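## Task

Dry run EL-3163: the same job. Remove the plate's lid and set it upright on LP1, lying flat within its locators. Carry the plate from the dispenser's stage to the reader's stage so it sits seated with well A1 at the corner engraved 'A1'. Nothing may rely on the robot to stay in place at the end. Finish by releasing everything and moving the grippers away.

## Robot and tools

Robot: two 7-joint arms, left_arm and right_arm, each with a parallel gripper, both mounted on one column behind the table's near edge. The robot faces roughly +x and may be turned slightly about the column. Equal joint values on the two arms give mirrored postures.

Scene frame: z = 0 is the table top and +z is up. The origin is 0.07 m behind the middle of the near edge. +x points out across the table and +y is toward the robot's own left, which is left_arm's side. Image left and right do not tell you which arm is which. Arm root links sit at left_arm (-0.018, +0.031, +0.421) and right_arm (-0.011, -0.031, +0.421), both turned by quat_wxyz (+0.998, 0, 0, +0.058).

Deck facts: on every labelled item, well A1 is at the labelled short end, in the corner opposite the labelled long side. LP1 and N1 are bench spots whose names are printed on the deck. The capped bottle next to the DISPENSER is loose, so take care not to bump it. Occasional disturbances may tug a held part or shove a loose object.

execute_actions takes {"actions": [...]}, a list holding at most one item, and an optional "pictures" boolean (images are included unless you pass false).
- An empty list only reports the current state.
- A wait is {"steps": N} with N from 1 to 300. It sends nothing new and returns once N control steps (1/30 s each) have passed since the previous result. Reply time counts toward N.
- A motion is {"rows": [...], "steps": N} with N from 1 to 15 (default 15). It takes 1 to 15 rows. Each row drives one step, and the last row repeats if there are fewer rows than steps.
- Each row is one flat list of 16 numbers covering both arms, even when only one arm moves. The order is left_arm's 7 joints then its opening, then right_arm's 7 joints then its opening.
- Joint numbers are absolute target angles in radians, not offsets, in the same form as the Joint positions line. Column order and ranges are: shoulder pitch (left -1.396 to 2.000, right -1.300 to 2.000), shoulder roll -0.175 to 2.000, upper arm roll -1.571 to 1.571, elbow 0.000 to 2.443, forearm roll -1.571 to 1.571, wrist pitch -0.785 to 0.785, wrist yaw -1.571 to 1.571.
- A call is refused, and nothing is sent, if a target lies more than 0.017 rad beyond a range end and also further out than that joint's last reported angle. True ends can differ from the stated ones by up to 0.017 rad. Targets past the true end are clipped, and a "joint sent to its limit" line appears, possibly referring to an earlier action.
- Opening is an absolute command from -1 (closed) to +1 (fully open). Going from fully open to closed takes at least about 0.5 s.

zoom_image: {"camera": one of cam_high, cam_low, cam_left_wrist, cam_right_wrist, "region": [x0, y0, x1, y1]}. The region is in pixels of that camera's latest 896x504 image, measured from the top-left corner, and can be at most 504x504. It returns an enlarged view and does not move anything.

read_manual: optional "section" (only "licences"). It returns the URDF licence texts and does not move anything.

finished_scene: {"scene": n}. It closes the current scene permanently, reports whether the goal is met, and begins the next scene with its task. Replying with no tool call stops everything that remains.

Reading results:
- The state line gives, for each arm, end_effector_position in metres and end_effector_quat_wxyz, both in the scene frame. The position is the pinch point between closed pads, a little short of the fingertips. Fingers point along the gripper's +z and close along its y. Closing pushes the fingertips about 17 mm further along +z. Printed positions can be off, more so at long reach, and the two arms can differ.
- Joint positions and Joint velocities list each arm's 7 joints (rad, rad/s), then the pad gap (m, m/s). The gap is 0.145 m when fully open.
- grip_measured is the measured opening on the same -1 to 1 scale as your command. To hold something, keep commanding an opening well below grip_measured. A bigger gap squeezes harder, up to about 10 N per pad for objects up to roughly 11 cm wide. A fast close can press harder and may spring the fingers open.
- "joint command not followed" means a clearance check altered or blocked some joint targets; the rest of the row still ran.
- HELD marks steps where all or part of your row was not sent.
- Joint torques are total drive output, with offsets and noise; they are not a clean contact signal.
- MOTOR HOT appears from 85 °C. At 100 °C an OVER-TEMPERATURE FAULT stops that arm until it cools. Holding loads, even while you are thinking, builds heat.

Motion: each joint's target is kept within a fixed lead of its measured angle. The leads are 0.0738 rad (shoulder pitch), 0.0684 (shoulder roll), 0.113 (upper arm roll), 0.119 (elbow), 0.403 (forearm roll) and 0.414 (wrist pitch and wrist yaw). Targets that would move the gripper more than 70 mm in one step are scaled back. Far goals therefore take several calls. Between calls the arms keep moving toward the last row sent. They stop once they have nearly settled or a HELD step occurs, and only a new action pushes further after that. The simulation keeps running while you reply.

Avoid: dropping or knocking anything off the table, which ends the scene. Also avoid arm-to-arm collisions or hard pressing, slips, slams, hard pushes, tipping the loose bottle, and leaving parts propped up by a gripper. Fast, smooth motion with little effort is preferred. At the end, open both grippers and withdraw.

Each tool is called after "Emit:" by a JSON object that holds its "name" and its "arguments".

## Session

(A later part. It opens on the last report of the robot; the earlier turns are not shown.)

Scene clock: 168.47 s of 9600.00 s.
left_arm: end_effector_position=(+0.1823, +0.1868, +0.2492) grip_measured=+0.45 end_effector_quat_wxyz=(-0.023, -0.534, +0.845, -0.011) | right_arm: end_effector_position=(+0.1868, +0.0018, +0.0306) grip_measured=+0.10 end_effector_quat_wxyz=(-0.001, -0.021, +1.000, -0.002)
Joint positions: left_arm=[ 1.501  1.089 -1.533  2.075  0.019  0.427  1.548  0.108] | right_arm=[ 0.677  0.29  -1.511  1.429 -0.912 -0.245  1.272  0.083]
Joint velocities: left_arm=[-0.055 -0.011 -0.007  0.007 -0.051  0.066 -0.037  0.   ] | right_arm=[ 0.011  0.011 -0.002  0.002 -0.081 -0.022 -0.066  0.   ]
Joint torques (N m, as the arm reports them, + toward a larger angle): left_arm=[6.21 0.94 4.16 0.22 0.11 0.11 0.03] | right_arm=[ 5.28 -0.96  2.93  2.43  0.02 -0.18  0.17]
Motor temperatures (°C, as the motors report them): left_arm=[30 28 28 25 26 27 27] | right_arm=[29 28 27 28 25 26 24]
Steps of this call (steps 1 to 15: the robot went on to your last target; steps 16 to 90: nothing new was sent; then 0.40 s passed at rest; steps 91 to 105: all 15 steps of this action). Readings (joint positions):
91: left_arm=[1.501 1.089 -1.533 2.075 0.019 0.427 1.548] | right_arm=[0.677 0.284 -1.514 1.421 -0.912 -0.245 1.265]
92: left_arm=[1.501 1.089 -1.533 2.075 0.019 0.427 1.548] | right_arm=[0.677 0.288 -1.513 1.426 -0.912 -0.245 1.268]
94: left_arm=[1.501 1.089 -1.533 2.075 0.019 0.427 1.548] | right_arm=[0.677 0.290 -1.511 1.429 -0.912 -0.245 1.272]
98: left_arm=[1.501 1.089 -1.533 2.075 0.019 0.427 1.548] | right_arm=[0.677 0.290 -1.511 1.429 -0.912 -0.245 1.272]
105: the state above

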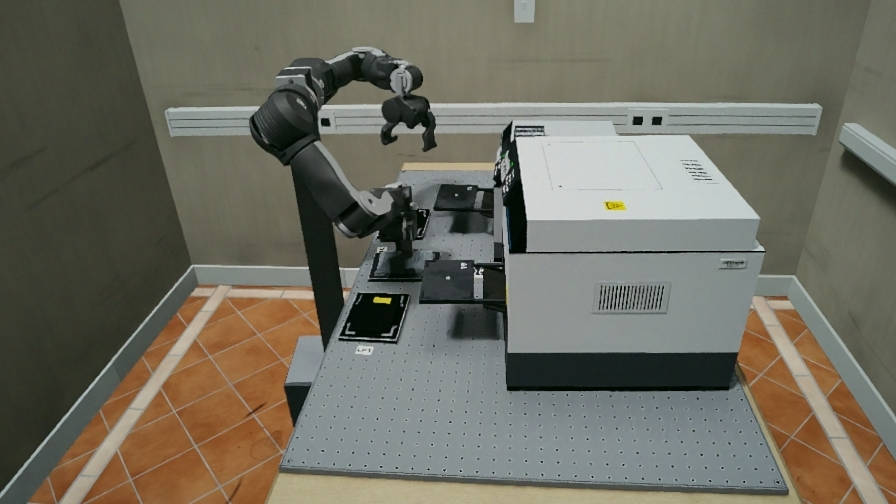

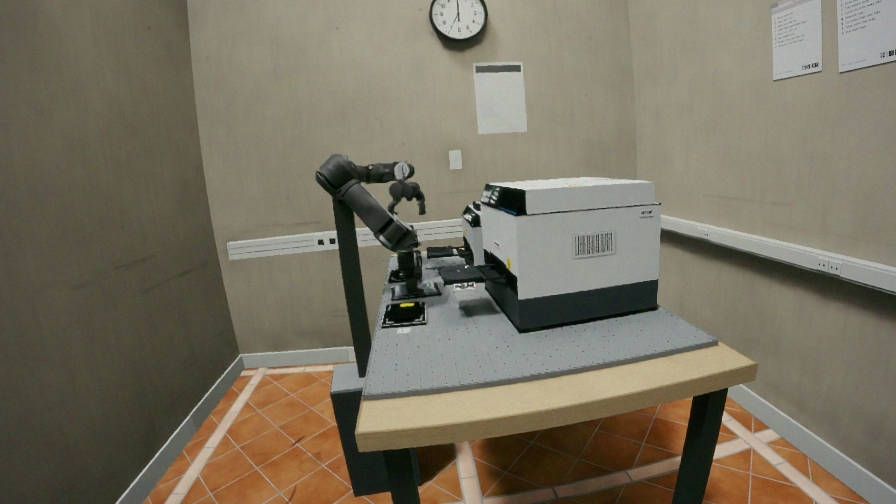

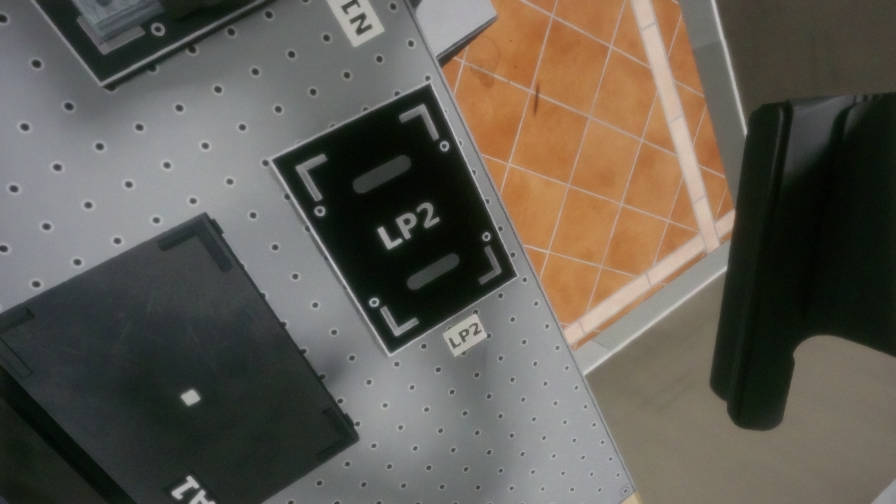

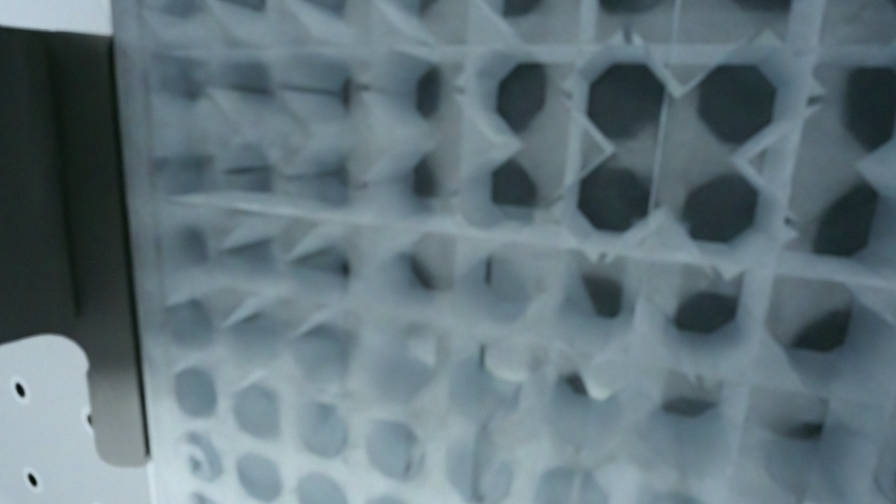

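Emit:
{"name": "execute_actions", "arguments": {"actions": [{"rows":[[1.5,1.09,-1.535,2.075,0.02,0.43,1.55,0.45,0.68,0.292,-1.502,1.44,-0.911,-0.247,1.288,-0.8],[1.5,1.09,-1.535,2.075,0.02,0.43,1.55,0.45,0.68,0.296,-1.495,1.452,-0.908,-0.247,1.302,-0.8],[1.5,1.09,-1.535,2.075,0.02,0.43,1.55,0.45,0.68,0.3,-1.487,1.467,-0.904,-0.247,1.317,-0.8],[1.5,1.09,-1.535,2.075,0.02,0.43,1.55,0.45,0.695,0.305,-1.489,1.488,-0.886,-0.236,1.333,-0.8],[1.5,1.09,-1.535,2.075,0.02,0.43,1.55,0.45,0.714,0.31,-1.491,1.515,-0.866,-0.225,1.349,-0.8],[1.5,1.09,-1.535,2.075,0.02,0.43,1.55,0.45,0.731,0.315,-1.494,1.538,-0.847,-0.214,1.365,-0.8],[1.5,1.09,-1.535,2.075,0.02,0.43,1.55,0.45,0.748,0.321,-1.496,1.562,-0.827,-0.203,1.379,-0.8],[1.5,1.09,-1.535,2.075,0.02,0.43,1.55,0.45,0.765,0.327,-1.498,1.586,-0.807,-0.192,1.395,-0.8],[1.5,1.09,-1.535,2.075,0.02,0.43,1.55,0.45,0.782,0.333,-1.501,1.61,-0.788,-0.181,1.411,-0.8],[1.5,1.09,-1.535,2.075,0.02,0.43,1.55,0.45,0.799,0.339,-1.503,1.634,-0.768,-0.17,1.427,-0.8],[1.5,1.09,-1.535,2.075,0.02,0.43,1.55,0.45,0.816,0.344,-1.505,1.657,-0.748,-0.159,1.443,-0.8],[1.5,1.09,-1.535,2.075,0.02,0.43,1.55,0.45,0.833,0.352,-1.508,1.681,-0.729,-0.145,1.459,-0.8],[1.5,1.09,-1.535,2.075,0.02,0.43,1.55,0.45,0.85,0.365,-1.51,1.705,-0.709,-0.125,1.47,-0.8],[1.5,1.09,-1.535,2.075,0.02,0.43,1.55,0.45,0.871,0.383,-1.511,1.721,-0.683,-0.095,1.472,-0.8],[1.5,1.09,-1.535,2.075,0.02,0.43,1.55,0.45,0.891,0.405,-1.512,1.736,-0.658,-0.057,1.472,-0.8]]}], "pictures": false}}

Emit:
{"name": "execute_actions", "arguments": {"actions": [{"rows":[[1.5,1.09,-1.535,2.075,0.02,0.43,1.55,0.45,0.912,0.429,-1.513,1.752,-0.632,-0.018,1.471,-0.8],[1.5,1.09,-1.535,2.075,0.02,0.43,1.55,0.45,0.932,0.453,-1.514,1.768,-0.606,0.022,1.47,-0.8],[1.5,1.09,-1.535,2.075,0.02,0.43,1.55,0.45,0.953,0.477,-1.516,1.783,-0.581,0.062,1.47,-0.8],[1.5,1.09,-1.535,2.075,0.02,0.43,1.55,0.45,0.974,0.502,-1.517,1.799,-0.555,0.102,1.469,-0.8],[1.5,1.09,-1.535,2.075,0.02,0.43,1.55,0.45,0.994,0.526,-1.518,1.815,-0.529,0.141,1.468,-0.8],[1.5,1.09,-1.535,2.075,0.02,0.43,1.55,0.45,1.015,0.55,-1.519,1.83,-0.504,0.181,1.467,-0.8],[1.5,1.09,-1.535,2.075,0.02,0.43,1.55,0.45,1.035,0.575,-1.52,1.846,-0.478,0.221,1.466,-0.8],[1.5,1.09,-1.535,2.075,0.02,0.43,1.55,0.45,1.056,0.599,-1.521,1.861,-0.453,0.261,1.466,-0.8],[1.5,1.09,-1.535,2.075,0.02,0.43,1.55,0.45,1.076,0.623,-1.522,1.877,-0.427,0.3,1.465,-0.8],[1.5,1.09,-1.535,2.075,0.02,0.43,1.55,0.45,1.097,0.648,-1.523,1.893,-0.401,0.34,1.464,-0.8],[1.5,1.09,-1.535,2.075,0.02,0.43,1.55,0.45,1.118,0.672,-1.525,1.908,-0.376,0.38,1.463,-0.8],[1.5,1.09,-1.535,2.075,0.02,0.43,1.55,0.45,1.138,0.696,-1.526,1.924,-0.35,0.42,1.462,-0.8],[1.5,1.09,-1.535,2.075,0.02,0.43,1.55,0.45,1.159,0.72,-1.527,1.938,-0.324,0.46,1.461,-0.8],[1.5,1.09,-1.535,2.075,0.02,0.43,1.55,0.45,1.176,0.745,-1.527,1.948,-0.3,0.497,1.46,-0.8],[1.5,1.09,-1.535,2.075,0.02,0.43,1.55,0.45,1.187,0.769,-1.521,1.948,-0.28,0.525,1.458,-0.8]]}], "pictures": false}}

Emit:
{"name": "execute_actions", "arguments": {"actions": [{"rows":[[1.5,1.09,-1.535,2.075,0.02,0.43,1.55,0.45,1.187,0.788,-1.507,1.933,-0.266,0.536,1.455,-0.8],[1.5,1.09,-1.535,2.075,0.02,0.43,1.55,0.45,1.175,0.807,-1.485,1.904,-0.259,0.533,1.45,-0.8],[1.5,1.09,-1.535,2.075,0.02,0.43,1.55,0.45,1.16,0.826,-1.463,1.871,-0.253,0.53,1.445,-0.8],[1.5,1.09,-1.535,2.075,0.02,0.43,1.55,0.45,1.147,0.846,-1.441,1.838,-0.246,0.527,1.44,-0.8],[1.5,1.09,-1.535,2.075,0.02,0.43,1.55,0.45,1.133,0.865,-1.419,1.805,-0.239,0.524,1.435,-0.8],[1.5,1.09,-1.535,2.075,0.02,0.43,1.55,0.45,1.12,0.884,-1.397,1.771,-0.232,0.521,1.43,-0.8],[1.5,1.09,-1.535,2.075,0.02,0.43,1.55,0.45,1.107,0.903,-1.375,1.738,-0.225,0.518,1.425,-0.8],[1.5,1.09,-1.535,2.075,0.02,0.43,1.55,0.45,1.093,0.922,-1.353,1.705,-0.219,0.515,1.42,-0.8],[1.5,1.09,-1.535,2.075,0.02,0.43,1.55,0.45,1.08,0.941,-1.331,1.672,-0.212,0.512,1.415,-0.8],[1.5,1.09,-1.535,2.075,0.02,0.43,1.55,0.45,1.067,0.96,-1.309,1.638,-0.205,0.509,1.41,-0.8],[1.5,1.09,-1.535,2.075,0.02,0.43,1.55,0.45,1.053,0.979,-1.287,1.605,-0.198,0.506,1.405,-0.8],[1.5,1.09,-1.535,2.075,0.02,0.43,1.55,0.45,1.04,0.999,-1.265,1.572,-0.191,0.503,1.4,-0.8],[1.5,1.09,-1.535,2.075,0.02,0.43,1.55,0.45,1.029,1.015,-1.246,1.544,-0.186,0.5,1.396,-0.8],[1.5,1.09,-1.535,2.075,0.02,0.43,1.55,0.45,1.019,1.028,-1.231,1.52,-0.181,0.498,1.393,-0.8],[1.5,1.09,-1.535,2.075,0.02,0.43,1.55,0.45,1.011,1.04,-1.218,1.5,-0.177,0.496,1.39,-0.8]]}], "pictures": false}}

Emit:
{"name": "execute_actions", "arguments": {"actions": [{"rows":[[1.5,1.09,-1.535,2.075,0.02,0.43,1.55,0.45,1.005,1.049,-1.207,1.484,-0.173,0.494,1.388,-0.8],[1.5,1.09,-1.535,2.075,0.02,0.43,1.55,0.45,1.0,1.056,-1.199,1.472,-0.171,0.492,1.386,-0.8]],"steps":12}]}}

Emit:
{"name": "zoom_image", "arguments": {"camera": "cam_high", "region": [400,210,520,320]}}

Scene clock: 182.47 s of 9600.00 s.
left_arm: end_effector_position=(+0.1823, +0.1868, +0.2492) grip_measured=+0.45 end_effector_quat_wxyz=(-0.023, -0.534, +0.845, -0.011) | right_arm: end_effector_position=(+0.1956, -0.0029, +0.1079) grip_measured=+0.10 end_effector_quat_wxyz=(+0.009, +0.002, +1.000, +0.006)
Joint positions: left_arm=[ 1.501  1.089 -1.533  2.075  0.019  0.427  1.548  0.108] | right_arm=[ 0.887  0.396 -1.51   1.737 -0.684 -0.096  1.459  0.083]
Joint velocities: left_arm=[-0.033 -0.077  0.012 -0.017  0.022  0.037 -0.037 -0.   ] | right_arm=[ 0.538  0.582 -0.007  0.33   0.564  0.696  0.11   0.   ]
Joint torques (N m, as the arm reports them, + toward a larger angle): left_arm=[6.17 0.92 4.17 0.21 0.12 0.1  0.03] | right_arm=[ 4.95 -0.18  2.39  1.06 -0.02  0.    0.19]
Motor temperatures (°C, as the motors report them): left_arm=[30 28 28 25 26 27 27] | right_arm=[30 28 27 28 25 26 24]
Steps of this call (steps 1 to 15: the robot went on to your last target; steps 16 to 90: nothing new was sent; then 10.50 s passed at rest; steps 91 to 105: all 15 steps of this action). Readings (joint positions):
91: left_arm=[1.501 1.089 -1.533 2.075 0.019 0.427 1.548] | right_arm=[0.677 0.291 -1.509 1.433 -0.912 -0.245 1.277]
92: left_arm=[1.501 1.089 -1.533 2.075 0.019 0.427 1.548] | right_arm=[0.677 0.295 -1.503 1.445 -0.911 -0.245 1.285]
94: left_arm=[1.501 1.089 -1.533 2.075 0.019 0.427 1.548] | right_arm=[0.685 0.305 -1.491 1.480 -0.899 -0.242 1.311]
98: left_arm=[1.501 1.089 -1.533 2.075 0.019 0.427 1.548] | right_arm=[0.766 0.324 -1.495 1.581 -0.832 -0.207 1.370]
105: the state above

Scene clock: 182.97 s of 9600.00 s.
left_arm: end_effector_position=(+0.1823, +0.1868, +0.2492) grip_measured=+0.45 end_effector_quat_wxyz=(-0.023, -0.534, +0.845, -0.011) | right_arm: end_effector_position=(+0.2261, -0.0819, +0.1758) grip_measured=+0.10 end_effector_quat_wxyz=(+0.009, +0.363, +0.932, -0.001)
Joint positions: left_arm=[ 1.501  1.089 -1.533  2.075  0.019  0.427  1.548  0.108] | right_arm=[ 1.186  0.766 -1.525  1.95  -0.306  0.482  1.46   0.083]
Joint velocities: left_arm=[ 0.055 -0.033 -0.002 -0.007  0.051 -0.037 -0.022 -0.   ] | right_arm=[ 0.165  0.648  0.09  -0.012  0.535  0.799 -0.022  0.   ]
Joint torques (N m, as the arm reports them, + toward a larger angle): left_arm=[6.26 0.94 4.16 0.2  0.11 0.1  0.03] | right_arm=[ 4.9  -0.19  3.9   0.59  0.01  0.03  0.  ]
Motor temperatures (°C, as the motors report them): left_arm=[30 28 28 25 26 27 27] | right_arm=[30 28 27 28 25 26 24]
Steps of this call (steps 1 to 15: all 15 steps of this action). Readings (joint positions):
1: left_arm=[1.501 1.089 -1.533 2.075 0.019 0.427 1.548] | right_arm=[0.907 0.424 -1.511 1.749 -0.660 -0.062 1.461]
2: left_arm=[1.501 1.089 -1.533 2.075 0.019 0.427 1.548] | right_arm=[0.928 0.454 -1.512 1.761 -0.636 -0.025 1.464]
4: left_arm=[1.501 1.089 -1.533 2.075 0.019 0.427 1.548] | right_arm=[0.969 0.504 -1.515 1.791 -0.587 0.052 1.467]
8: left_arm=[1.501 1.089 -1.533 2.075 0.019 0.427 1.548] | right_arm=[1.051 0.597 -1.519 1.857 -0.483 0.210 1.465]
15: the state above

Scene clock: 183.47 s of 9600.00 s.
left_arm: end_effector_position=(+0.1823, +0.1868, +0.2492) grip_measured=+0.45 end_effector_quat_wxyz=(-0.023, -0.534, +0.845, -0.011) | right_arm: end_effector_position=(+0.3004, -0.2238, +0.1640) grip_measured=+0.10 end_effector_quat_wxyz=(+0.003, +0.694, +0.720, -0.006)
Joint positions: left_arm=[ 1.501  1.089 -1.533  2.075  0.019  0.427  1.548  0.108] | right_arm=[ 1.012  1.044 -1.223  1.499 -0.187  0.502  1.399  0.083]
Joint velocities: left_arm=[-0.011 -0.121 -0.007 -0.002 -0.051  0.051 -0.051 -0.   ] | right_arm=[-0.275  0.275  0.261 -0.471  0.037  0.051 -0.154 -0.   ]
Joint torques (N m, as the arm reports them, + toward a larger angle): left_arm=[6.22 0.97 4.2  0.24 0.11 0.09 0.04] | right_arm=[ 5.61  0.82  4.45  1.62  0.33 -0.21 -0.12]
Motor temperatures (°C, as the motors report them): left_arm=[30 28 28 25 26 27 27] | right_arm=[30 28 27 28 25 26 24]
Steps of this call (steps 1 to 15: all 15 steps of this action). Readings (joint positions):
1: left_arm=[1.501 1.089 -1.533 2.075 0.019 0.427 1.548] | right_arm=[1.187 0.787 -1.514 1.940 -0.286 0.506 1.460]
2: left_arm=[1.501 1.089 -1.533 2.075 0.019 0.427 1.548] | right_arm=[1.177 0.804 -1.491 1.915 -0.271 0.517 1.459]
4: left_arm=[1.501 1.089 -1.533 2.075 0.019 0.427 1.548] | right_arm=[1.148 0.840 -1.446 1.843 -0.255 0.523 1.449]
8: left_arm=[1.501 1.089 -1.533 2.075 0.019 0.427 1.548] | right_arm=[1.094 0.919 -1.359 1.710 -0.228 0.520 1.431]
15: the state above

Scene clock: 183.87 s of 9600.00 s.
left_arm: end_effector_position=(+0.1823, +0.1868, +0.2492) grip_measured=+0.45 end_effector_quat_wxyz=(-0.023, -0.534, +0.845, -0.011) | right_arm: end_effector_position=(+0.3025, -0.2319, +0.1638) grip_measured=+0.10 end_effector_quat_wxyz=(-0.000, +0.708, +0.707, -0.003)
Joint positions: left_arm=[ 1.501  1.089 -1.533  2.075  0.019  0.427  1.548  0.108] | right_arm=[ 1.001  1.056 -1.204  1.471 -0.172  0.495  1.391  0.083]
Joint velocities: left_arm=[-0.011  0.011 -0.007 -0.012 -0.051 -0.022 -0.007  0.   ] | right_arm=[ 0.077  0.033  0.007  0.017  0.037  0.051 -0.051 -0.   ]
Joint torques (N m, as the arm reports them, + toward a larger angle): left_arm=[6.2  0.97 4.14 0.21 0.11 0.1  0.04] | right_arm=[ 5.63  2.44  4.97  0.81  0.07 -0.15 -0.12]
Motor temperatures (°C, as the motors report them): left_arm=[30 28 28 25 26 27 27] | right_arm=[30 28 27 28 25 26 24]
Steps of this call (steps 1 to 12: all 12 steps of this action). Readings (joint positions):
1: left_arm=[1.501 1.089 -1.533 2.075 0.019 0.427 1.548] | right_arm=[1.006 1.052 -1.213 1.484 -0.183 0.500 1.396]
2: left_arm=[1.501 1.089 -1.533 2.075 0.019 0.427 1.548] | right_arm=[1.002 1.057 -1.205 1.472 -0.179 0.498 1.394]
4: left_arm=[1.501 1.089 -1.533 2.075 0.019 0.427 1.548] | right_arm=[1.001 1.060 -1.204 1.469 -0.177 0.496 1.392]
8: left_arm=[1.501 1.089 -1.533 2.075 0.019 0.427 1.548] | right_arm=[1.001 1.056 -1.204 1.471 -0.172 0.495 1.392]
12: the state above

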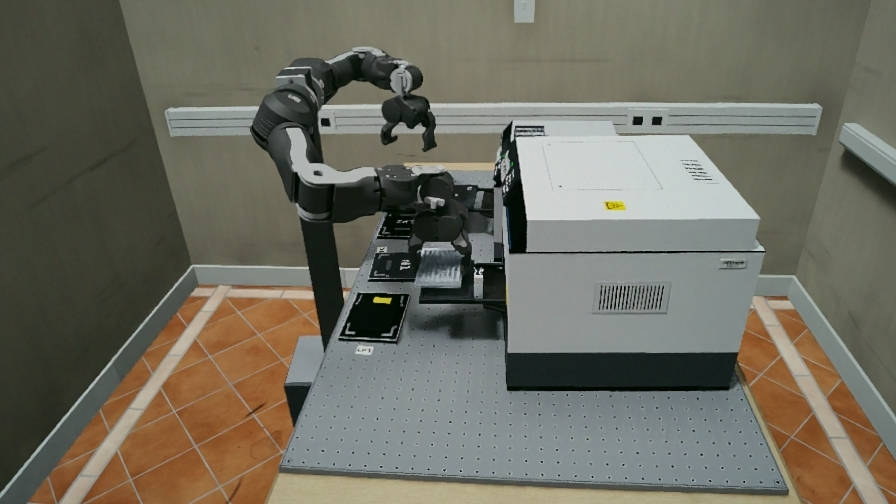

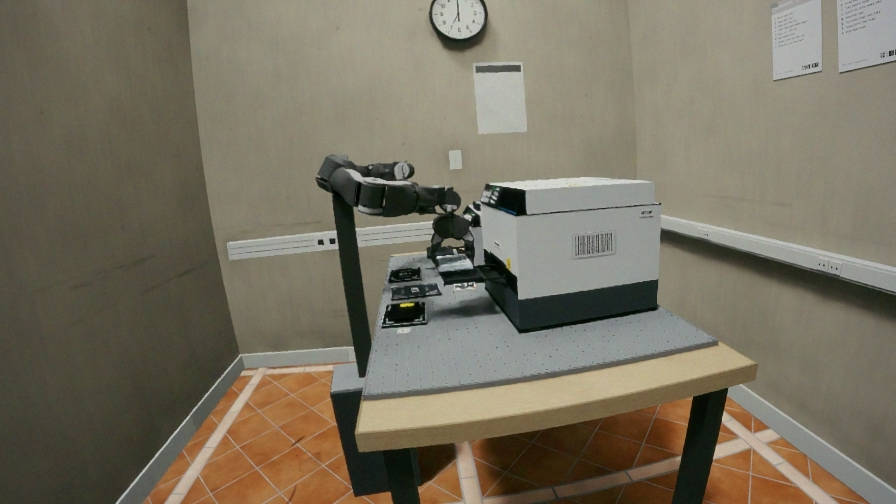

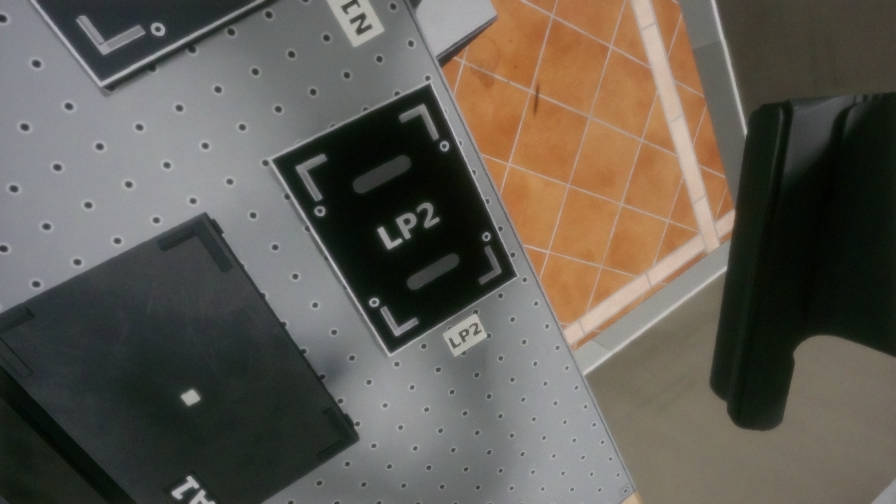

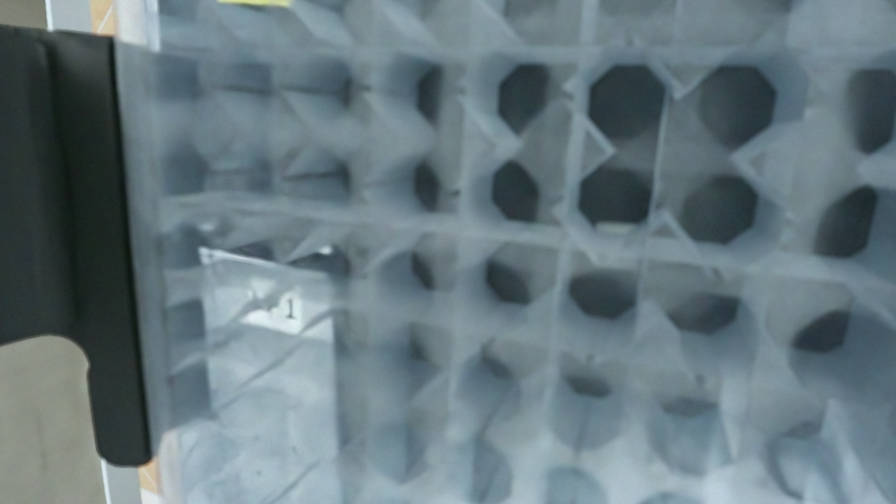

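Region (400, 210, 520, 320) of cam_high's 896x504 image, scaled by 4.200, with more detail than that image has; it fills the top 462 rows of this view, and the rest is white.

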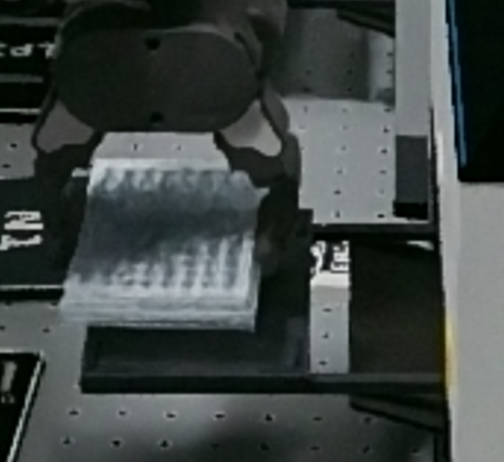

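Emit:
{"name": "execute_actions", "arguments": {"actions": [{"rows":[[1.5,1.09,-1.535,2.075,0.02,0.43,1.55,0.45,1.0,1.049,-1.198,1.46,-0.174,0.483,1.385,-0.8],[1.5,1.09,-1.535,2.075,0.02,0.43,1.55,0.45,1.0,1.042,-1.197,1.446,-0.177,0.473,1.384,-0.8],[1.5,1.09,-1.535,2.075,0.02,0.43,1.55,0.45,1.0,1.034,-1.196,1.432,-0.18,0.462,1.383,-0.8],[1.5,1.09,-1.535,2.075,0.02,0.43,1.55,0.45,1.0,1.027,-1.195,1.418,-0.184,0.451,1.382,-0.8],[1.5,1.09,-1.535,2.075,0.02,0.43,1.55,0.45,1.0,1.019,-1.194,1.404,-0.187,0.44,1.381,-0.8],[1.5,1.09,-1.535,2.075,0.02,0.43,1.55,0.45,1.0,1.011,-1.193,1.39,-0.19,0.43,1.38,-0.8],[1.5,1.09,-1.535,2.075,0.02,0.43,1.55,0.45,1.0,1.004,-1.192,1.376,-0.194,0.419,1.379,-0.8],[1.5,1.09,-1.535,2.075,0.02,0.43,1.55,0.45,1.0,0.996,-1.191,1.362,-0.197,0.408,1.378,-0.8],[1.5,1.09,-1.535,2.075,0.02,0.43,1.55,0.45,1.0,0.989,-1.19,1.349,-0.2,0.397,1.376,-0.8],[1.5,1.09,-1.535,2.075,0.02,0.43,1.55,0.45,1.0,0.988,-1.198,1.346,-0.196,0.396,1.372,-0.8],[1.5,1.09,-1.535,2.075,0.02,0.43,1.55,0.45,1.0,0.987,-1.203,1.344,-0.193,0.396,1.367,-0.8],[1.5,1.09,-1.535,2.075,0.02,0.43,1.55,0.45,1.0,0.986,-1.207,1.341,-0.19,0.395,1.362,-0.8],[1.5,1.09,-1.535,2.075,0.02,0.43,1.55,0.45,1.0,0.985,-1.211,1.339,-0.188,0.394,1.358,-0.8]]}], "pictures": false}}

Emit:
{"name": "execute_actions", "arguments": {"actions": [{"steps":5}]}}

Emit:
{"name": "zoom_image", "arguments": {"camera": "cam_high", "region": [410,240,490,315]}}

Emit:
{"name": "zoom_image", "arguments": {"camera": "cam_low", "region": [425,240,505,295]}}

Scene clock: 190.63 s of 9600.00 s.
left_arm: end_effector_position=(+0.1823, +0.1868, +0.2492) grip_measured=+0.45 end_effector_quat_wxyz=(-0.023, -0.534, +0.845, -0.011) | right_arm: end_effector_position=(+0.3180, -0.2349, +0.1507) grip_measured=+0.10 end_effector_quat_wxyz=(+0.000, +0.695, +0.719, -0.001)
Joint positions: left_arm=[ 1.501  1.089 -1.533  2.075  0.019  0.427  1.548  0.108] | right_arm=[ 0.999  0.986 -1.209  1.339 -0.191  0.397  1.365  0.083]
Joint velocities: left_arm=[-0.011 -0.033 -0.007 -0.002 -0.051  0.051 -0.022  0.   ] | right_arm=[-0.055 -0.099 -0.007  0.002  0.022  0.022 -0.051  0.   ]
Joint torques (N m, as the arm reports them, + toward a larger angle): left_arm=[6.3  0.98 4.16 0.21 0.1  0.1  0.04] | right_arm=[ 6.34  2.4   3.01  0.75  0.1  -0.16 -0.14]
Motor temperatures (°C, as the motors report them): left_arm=[30 28 28 25 26 27 27] | right_arm=[30 28 28 28 25 26 24]
Steps of this call (steps 1 to 15: the robot went on to your last target; steps 16 to 90: nothing new was sent; then 3.27 s passed at rest; steps 91 to 105: all 15 steps of this action). Readings (joint positions):
91: left_arm=[1.501 1.089 -1.533 2.075 0.019 0.427 1.548] | right_arm=[1.001 1.052 -1.203 1.464 -0.172 0.491 1.391]
92: left_arm=[1.501 1.089 -1.533 2.075 0.019 0.427 1.548] | right_arm=[1.001 1.044 -1.203 1.449 -0.174 0.484 1.390]
94: left_arm=[1.501 1.089 -1.533 2.075 0.019 0.427 1.548] | right_arm=[1.001 1.028 -1.202 1.421 -0.179 0.466 1.388]
98: left_arm=[1.501 1.089 -1.533 2.075 0.019 0.427 1.548] | right_arm=[1.001 0.998 -1.197 1.364 -0.192 0.424 1.384]
105: the state above

Scene clock: 190.80 s of 9600.00 s.
left_arm: end_effector_position=(+0.1823, +0.1868, +0.2492) grip_measured=+0.45 end_effector_quat_wxyz=(-0.023, -0.534, +0.845, -0.011) | right_arm: end_effector_position=(+0.3182, -0.2348, +0.1507) grip_measured=+0.10 end_effector_quat_wxyz=(+0.000, +0.695, +0.719, -0.000)
Joint positions: left_arm=[ 1.501  1.089 -1.533  2.075  0.019  0.427  1.548  0.108] | right_arm=[ 0.999  0.986 -1.209  1.339 -0.19   0.397  1.364  0.083]
Joint velocities: left_arm=[-0.077  0.011  0.002  0.007  0.051 -0.081  0.081  0.   ] | right_arm=[-0.055  0.011  0.002 -0.002 -0.081  0.007 -0.081  0.   ]
Joint torques (N m, as the arm reports them, + toward a larger angle): left_arm=[6.22 0.95 4.18 0.23 0.11 0.11 0.04] | right_arm=[ 6.16  2.3   3.12  0.64  0.1  -0.17 -0.1 ]
Motor temperatures (°C, as the motors report them): left_arm=[30 28 28 25 26 27 27] | right_arm=[30 28 28 28 25 26 24]
Steps of this call (steps 1 to 5: the robot went on to your last target). Readings (joint positions):
1: left_arm=[1.501 1.089 -1.533 2.075 0.019 0.427 1.548] | right_arm=[0.999 0.986 -1.209 1.339 -0.190 0.397 1.364]
2: left_arm=[1.501 1.089 -1.533 2.075 0.019 0.427 1.548] | right_arm=[0.999 0.986 -1.209 1.339 -0.190 0.397 1.364]
4: left_arm=[1.501 1.089 -1.533 2.075 0.019 0.427 1.548] | right_arm=[0.999 0.986 -1.209 1.339 -0.190 0.397 1.364]
5: the state above

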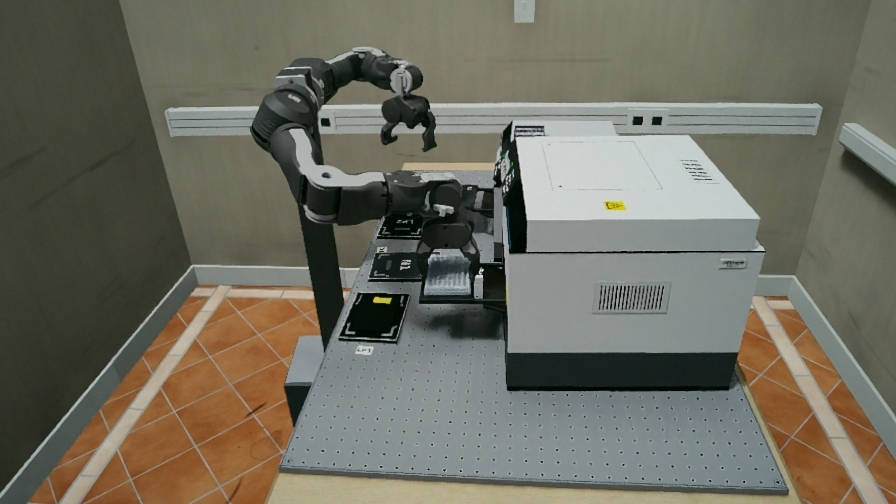

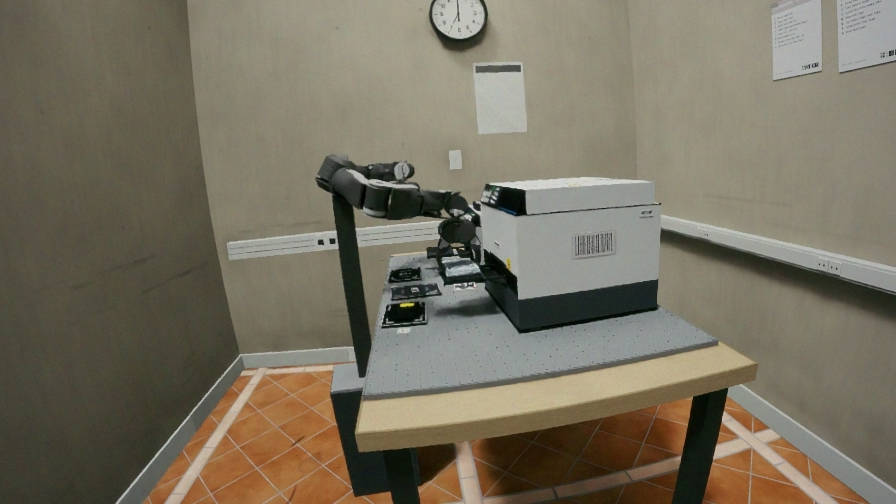

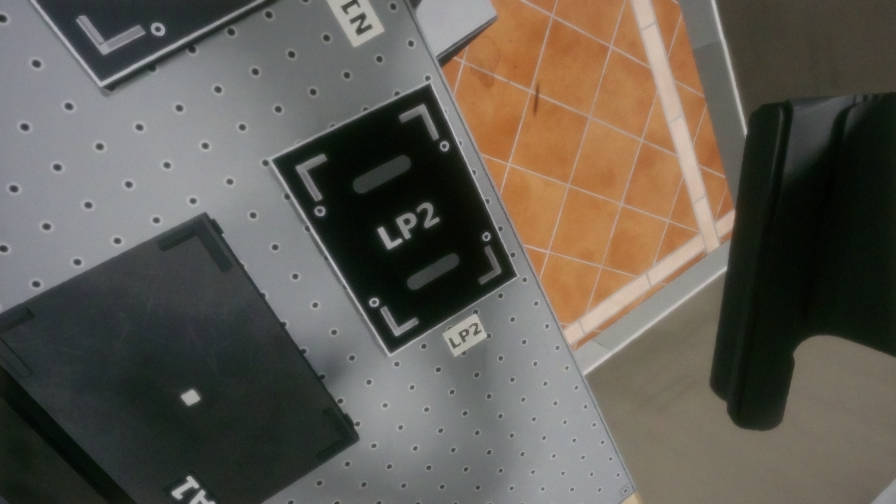

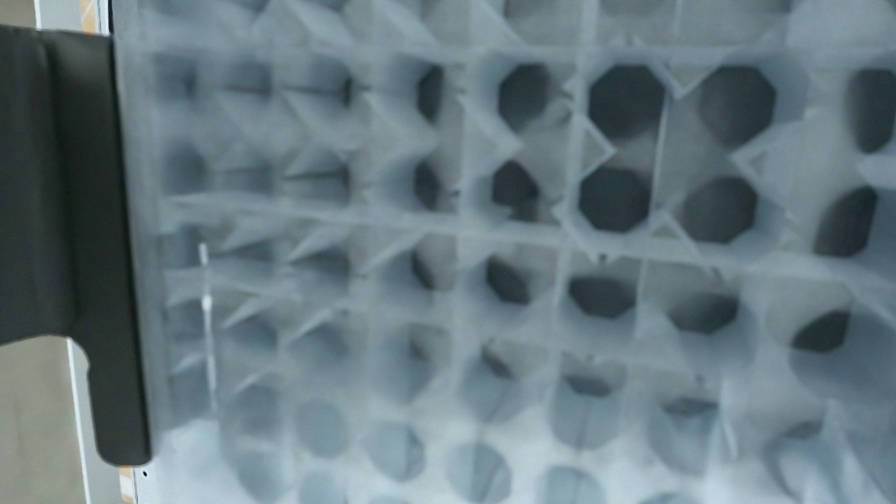

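Region (410, 240, 490, 315) of cam_high's 896x504 image, scaled by 6.300, with more detail than that image has; it fills the top 472 rows of this view, and the rest is white.

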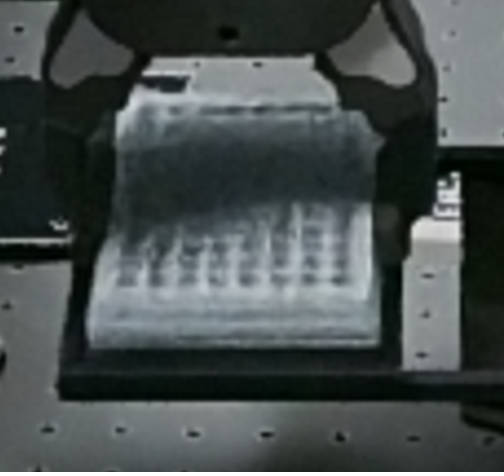

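Region (425, 240, 505, 295) of cam_low's 896x504 image, scaled by 6.300, with more detail than that image has; it fills the top 346 rows of this view, and the rest is white.

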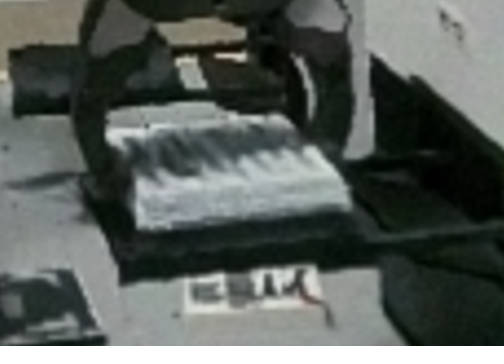

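Emit:
{"name": "execute_actions", "arguments": {"actions": [{"rows":[[1.5,1.09,-1.535,2.075,0.02,0.43,1.55,0.45,1.0,0.982,-1.211,1.342,-0.188,0.402,1.358,-0.8],[1.5,1.09,-1.535,2.075,0.02,0.43,1.55,0.45,1.0,0.979,-1.211,1.345,-0.188,0.409,1.358,-0.8],[1.5,1.09,-1.535,2.075,0.02,0.43,1.55,0.45,1.0,0.979,-1.211,1.345,-0.188,0.409,1.358,-0.8],[1.5,1.09,-1.535,2.075,0.02,0.43,1.55,0.45,1.0,0.979,-1.211,1.345,-0.188,0.409,1.358,-0.8],[1.5,1.09,-1.535,2.075,0.02,0.43,1.55,0.45,1.0,0.978,-1.215,1.341,-0.186,0.405,1.354,-0.8],[1.5,1.09,-1.535,2.075,0.02,0.43,1.55,0.45,1.0,0.977,-1.219,1.339,-0.183,0.403,1.349,-0.8],[1.5,1.09,-1.535,2.075,0.02,0.43,1.55,0.45,1.0,0.976,-1.223,1.336,-0.181,0.402,1.345,-0.8],[1.5,1.09,-1.535,2.075,0.02,0.43,1.55,0.45,1.0,0.975,-1.227,1.334,-0.179,0.401,1.34,-0.8],[1.5,1.09,-1.535,2.075,0.02,0.43,1.55,0.45,1.0,0.974,-1.231,1.331,-0.176,0.4,1.336,-0.8]]}]}}

Emit:
{"name": "zoom_image", "arguments": {"camera": "cam_high", "region": [410,240,490,315]}}

Scene clock: 196.80 s of 9600.00 s.
left_arm: end_effector_position=(+0.1823, +0.1868, +0.2492) grip_measured=+0.45 end_effector_quat_wxyz=(-0.023, -0.534, +0.845, -0.011) | right_arm: end_effector_position=(+0.3183, -0.2314, +0.1456) grip_measured=+0.10 end_effector_quat_wxyz=(-0.001, +0.695, +0.719, +0.001)
Joint positions: left_arm=[ 1.501  1.089 -1.533  2.075  0.019  0.427  1.548  0.108] | right_arm=[ 0.999  0.975 -1.229  1.332 -0.178  0.403  1.341  0.083]
Joint velocities: left_arm=[-0.077 -0.077 -0.002  0.017 -0.007  0.022 -0.051 -0.   ] | right_arm=[-0.033  0.011  0.002 -0.007 -0.095 -0.037 -0.022  0.   ]
Joint torques (N m, as the arm reports them, + toward a larger angle): left_arm=[6.2  0.83 4.18 0.21 0.12 0.1  0.05] | right_arm=[ 6.19  2.38  2.97  0.77  0.08 -0.13 -0.07]
Motor temperatures (°C, as the motors report them): left_arm=[30 28 28 25 26 27 27] | right_arm=[30 28 28 28 25 26 24]
Steps of this call (steps 1 to 15: the robot went on to your last target; steps 16 to 90: nothing new was sent; then 2.50 s passed at rest; steps 91 to 105: all 15 steps of this action). Readings (joint positions):
91: left_arm=[1.501 1.089 -1.533 2.075 0.019 0.427 1.548] | right_arm=[0.999 0.986 -1.209 1.339 -0.190 0.398 1.364]
92: left_arm=[1.501 1.089 -1.533 2.075 0.019 0.427 1.548] | right_arm=[0.999 0.983 -1.209 1.341 -0.190 0.401 1.364]
94: left_arm=[1.501 1.089 -1.533 2.075 0.019 0.427 1.548] | right_arm=[0.999 0.978 -1.209 1.345 -0.189 0.404 1.364]
98: left_arm=[1.501 1.089 -1.533 2.075 0.019 0.427 1.548] | right_arm=[0.999 0.977 -1.224 1.335 -0.183 0.404 1.351]
105: the state above

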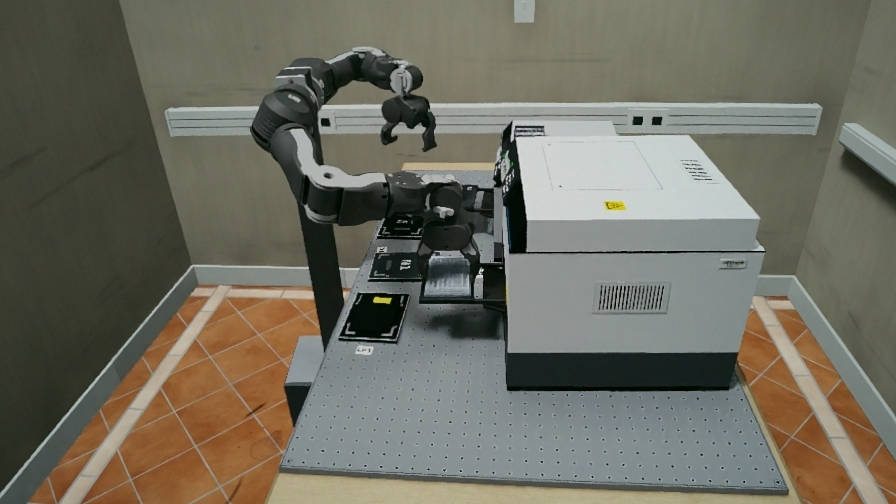

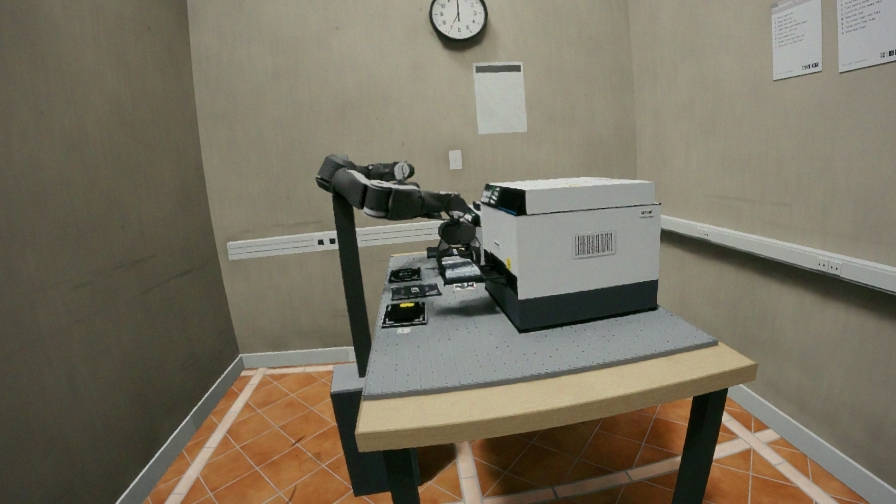

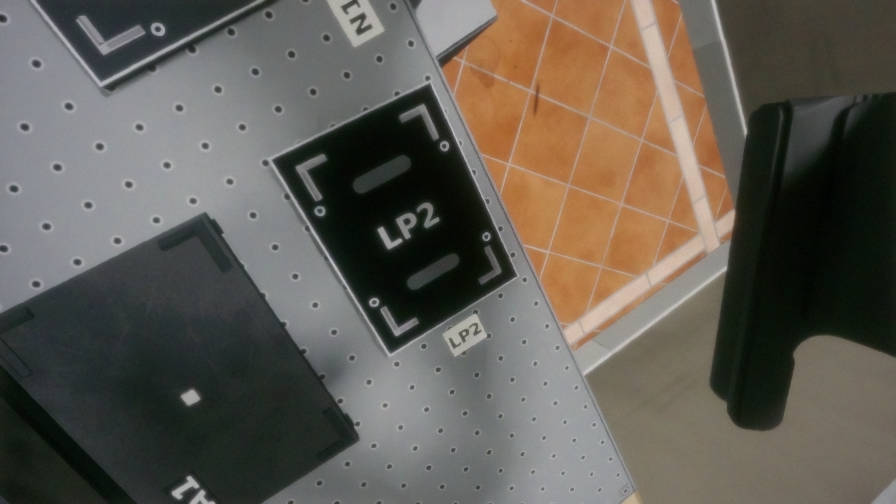

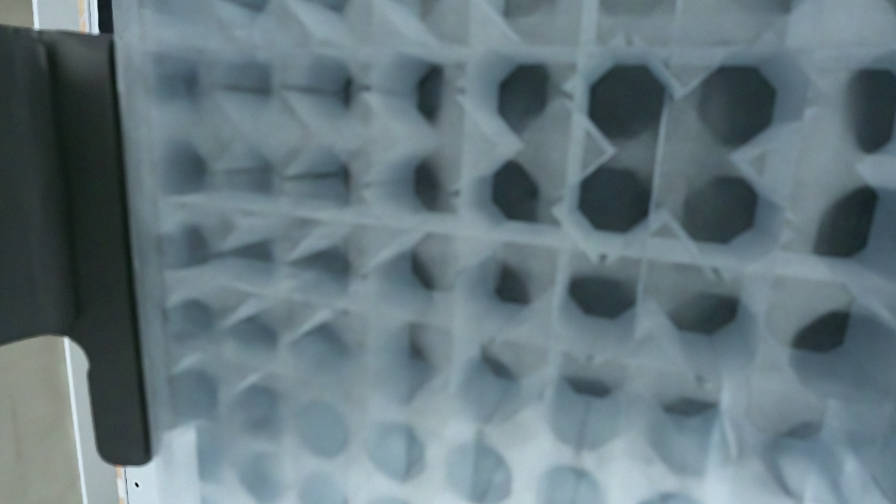

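Region (410, 240, 490, 315) of cam_high's 896x504 image, scaled by 6.300, with more detail than that image has; it fills the top 472 rows of this view, and the rest is white.

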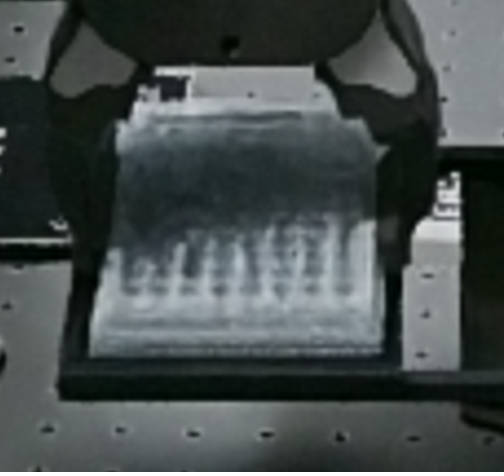

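Emit:
{"name": "execute_actions", "arguments": {"actions": [{"rows":[[1.5,1.09,-1.535,2.075,0.02,0.43,1.55,0.45,1.0,0.972,-1.231,1.335,-0.176,0.412,1.336,-0.8],[1.5,1.09,-1.535,2.075,0.02,0.43,1.55,0.45,1.0,0.97,-1.231,1.338,-0.176,0.42,1.336,-0.8],[1.5,1.09,-1.535,2.075,0.02,0.43,1.55,0.45,1.0,0.969,-1.231,1.34,-0.175,0.426,1.336,-0.8],[1.5,1.09,-1.535,2.075,0.02,0.43,1.55,0.45,1.0,0.969,-1.231,1.34,-0.175,0.426,1.336,-0.8],[1.5,1.09,-1.535,2.075,0.02,0.43,1.55,0.45,1.0,0.969,-1.231,1.34,-0.175,0.426,1.336,-0.8],[1.5,1.09,-1.535,2.075,0.02,0.43,1.55,0.45,1.0,0.969,-1.231,1.34,-0.175,0.426,1.336,-0.8],[1.5,1.09,-1.535,2.075,0.02,0.43,1.55,0.45,1.0,0.968,-1.235,1.336,-0.172,0.422,1.331,-0.8],[1.5,1.09,-1.535,2.075,0.02,0.43,1.55,0.45,1.0,0.967,-1.239,1.333,-0.17,0.42,1.326,-0.8],[1.5,1.09,-1.535,2.075,0.02,0.43,1.55,0.45,1.0,0.966,-1.243,1.331,-0.167,0.419,1.322,-0.8],[1.5,1.09,-1.535,2.075,0.02,0.43,1.55,0.45,1.0,0.965,-1.247,1.328,-0.165,0.418,1.317,-0.8]]}]}}

Emit:
{"name": "zoom_image", "arguments": {"camera": "cam_high", "region": [410,240,490,315]}}

Scene clock: 202.83 s of 9600.00 s.
left_arm: end_effector_position=(+0.1823, +0.1868, +0.2492) grip_measured=+0.45 end_effector_quat_wxyz=(-0.023, -0.534, +0.845, -0.011) | right_arm: end_effector_position=(+0.3169, -0.2284, +0.1423) grip_measured=+0.10 end_effector_quat_wxyz=(-0.004, +0.699, +0.715, -0.000)
Joint positions: left_arm=[ 1.501  1.089 -1.533  2.075  0.019  0.427  1.548  0.108] | right_arm=[ 0.999  0.968 -1.243  1.33  -0.166  0.419  1.331  0.083]
Joint velocities: left_arm=[-0.055 -0.033  0.007 -0.002 -0.066 -0.037 -0.022 -0.   ] | right_arm=[ 0.033 -0.011 -0.002 -0.002 -0.007 -0.066 -0.007  0.   ]
Joint torques (N m, as the arm reports them, + toward a larger angle): left_arm=[6.24 0.97 4.16 0.24 0.12 0.1  0.04] | right_arm=[ 6.34  1.71  2.68  0.33  0.08 -0.15 -0.4 ]
Motor temperatures (°C, as the motors report them): left_arm=[30 28 28 25 26 27 27] | right_arm=[30 28 28 28 25 26 24]
Steps of this call (steps 1 to 15: the robot went on to your last target; steps 16 to 90: nothing new was sent; then 2.53 s passed at rest; steps 91 to 105: all 15 steps of this action). Readings (joint positions):
91: left_arm=[1.501 1.089 -1.533 2.075 0.019 0.427 1.548] | right_arm=[0.999 0.975 -1.229 1.332 -0.178 0.406 1.341]
92: left_arm=[1.501 1.089 -1.533 2.075 0.019 0.427 1.548] | right_arm=[0.999 0.973 -1.229 1.334 -0.178 0.411 1.341]
94: left_arm=[1.501 1.089 -1.533 2.075 0.019 0.427 1.548] | right_arm=[0.999 0.969 -1.229 1.339 -0.177 0.419 1.341]
98: left_arm=[1.501 1.089 -1.533 2.075 0.019 0.427 1.548] | right_arm=[0.999 0.968 -1.234 1.335 -0.173 0.422 1.336]
105: the state above

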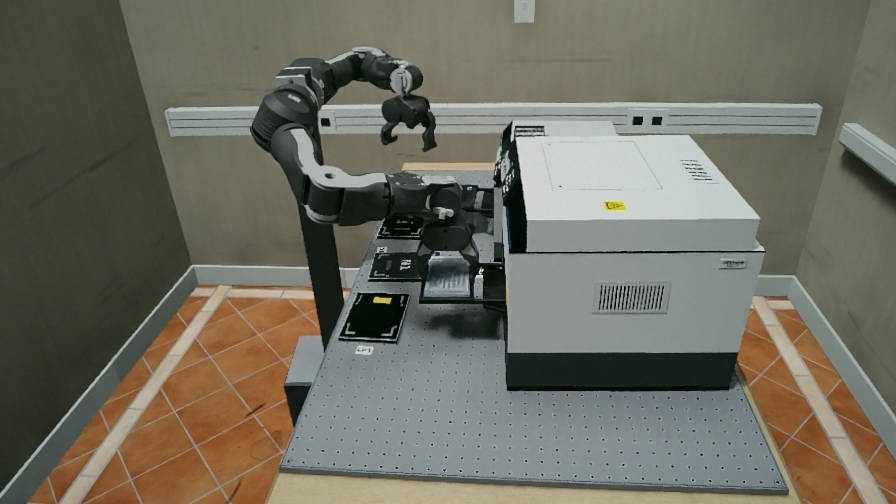

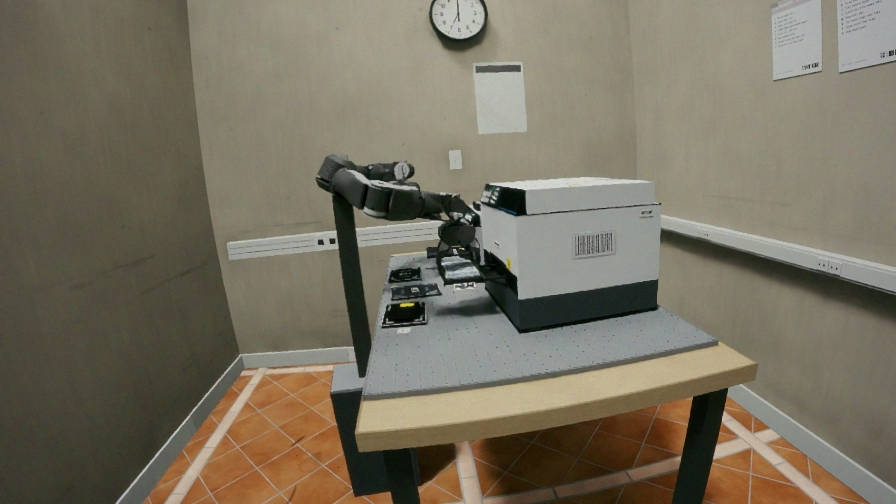

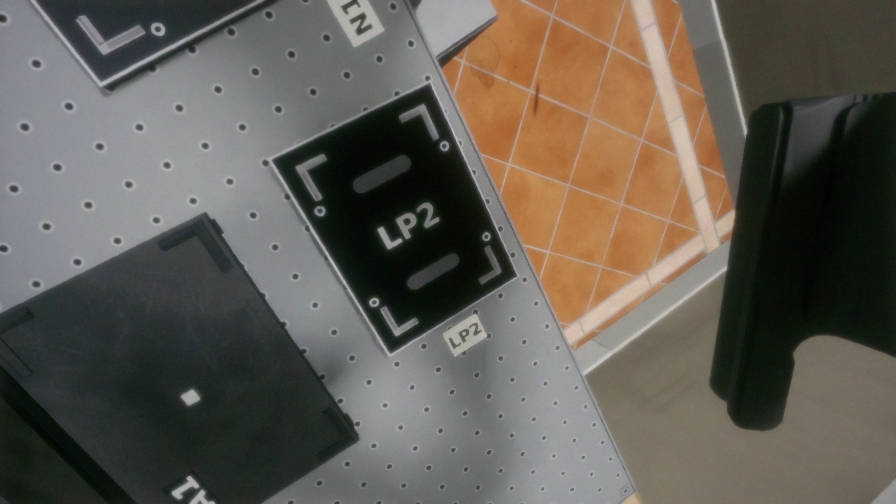

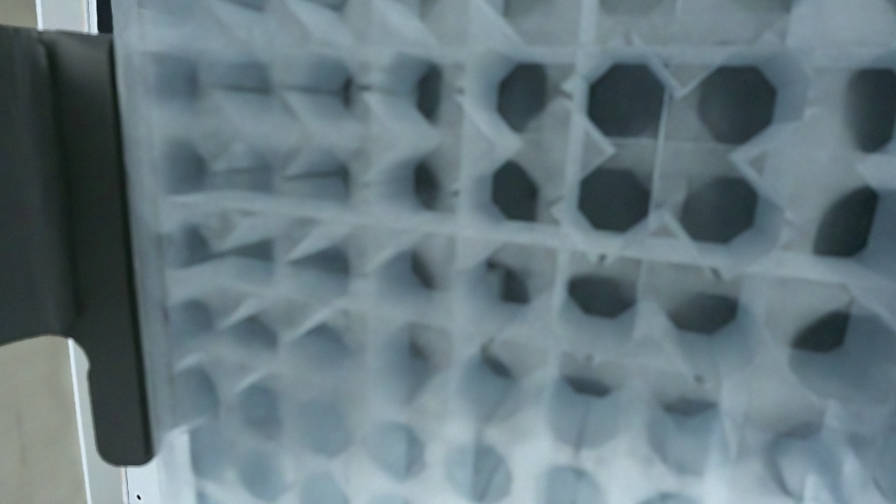

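Region (410, 240, 490, 315) of cam_high's 896x504 image, scaled by 6.300, with more detail than that image has; it fills the top 472 rows of this view, and the rest is white.

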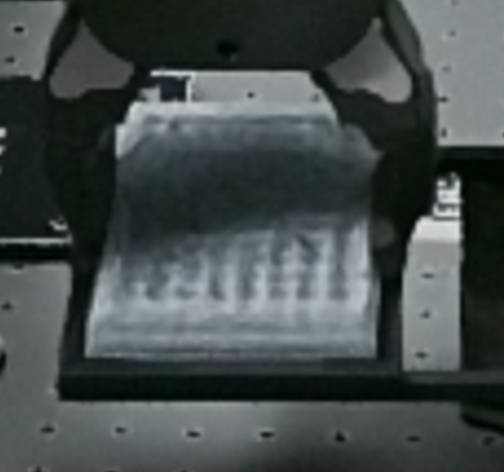

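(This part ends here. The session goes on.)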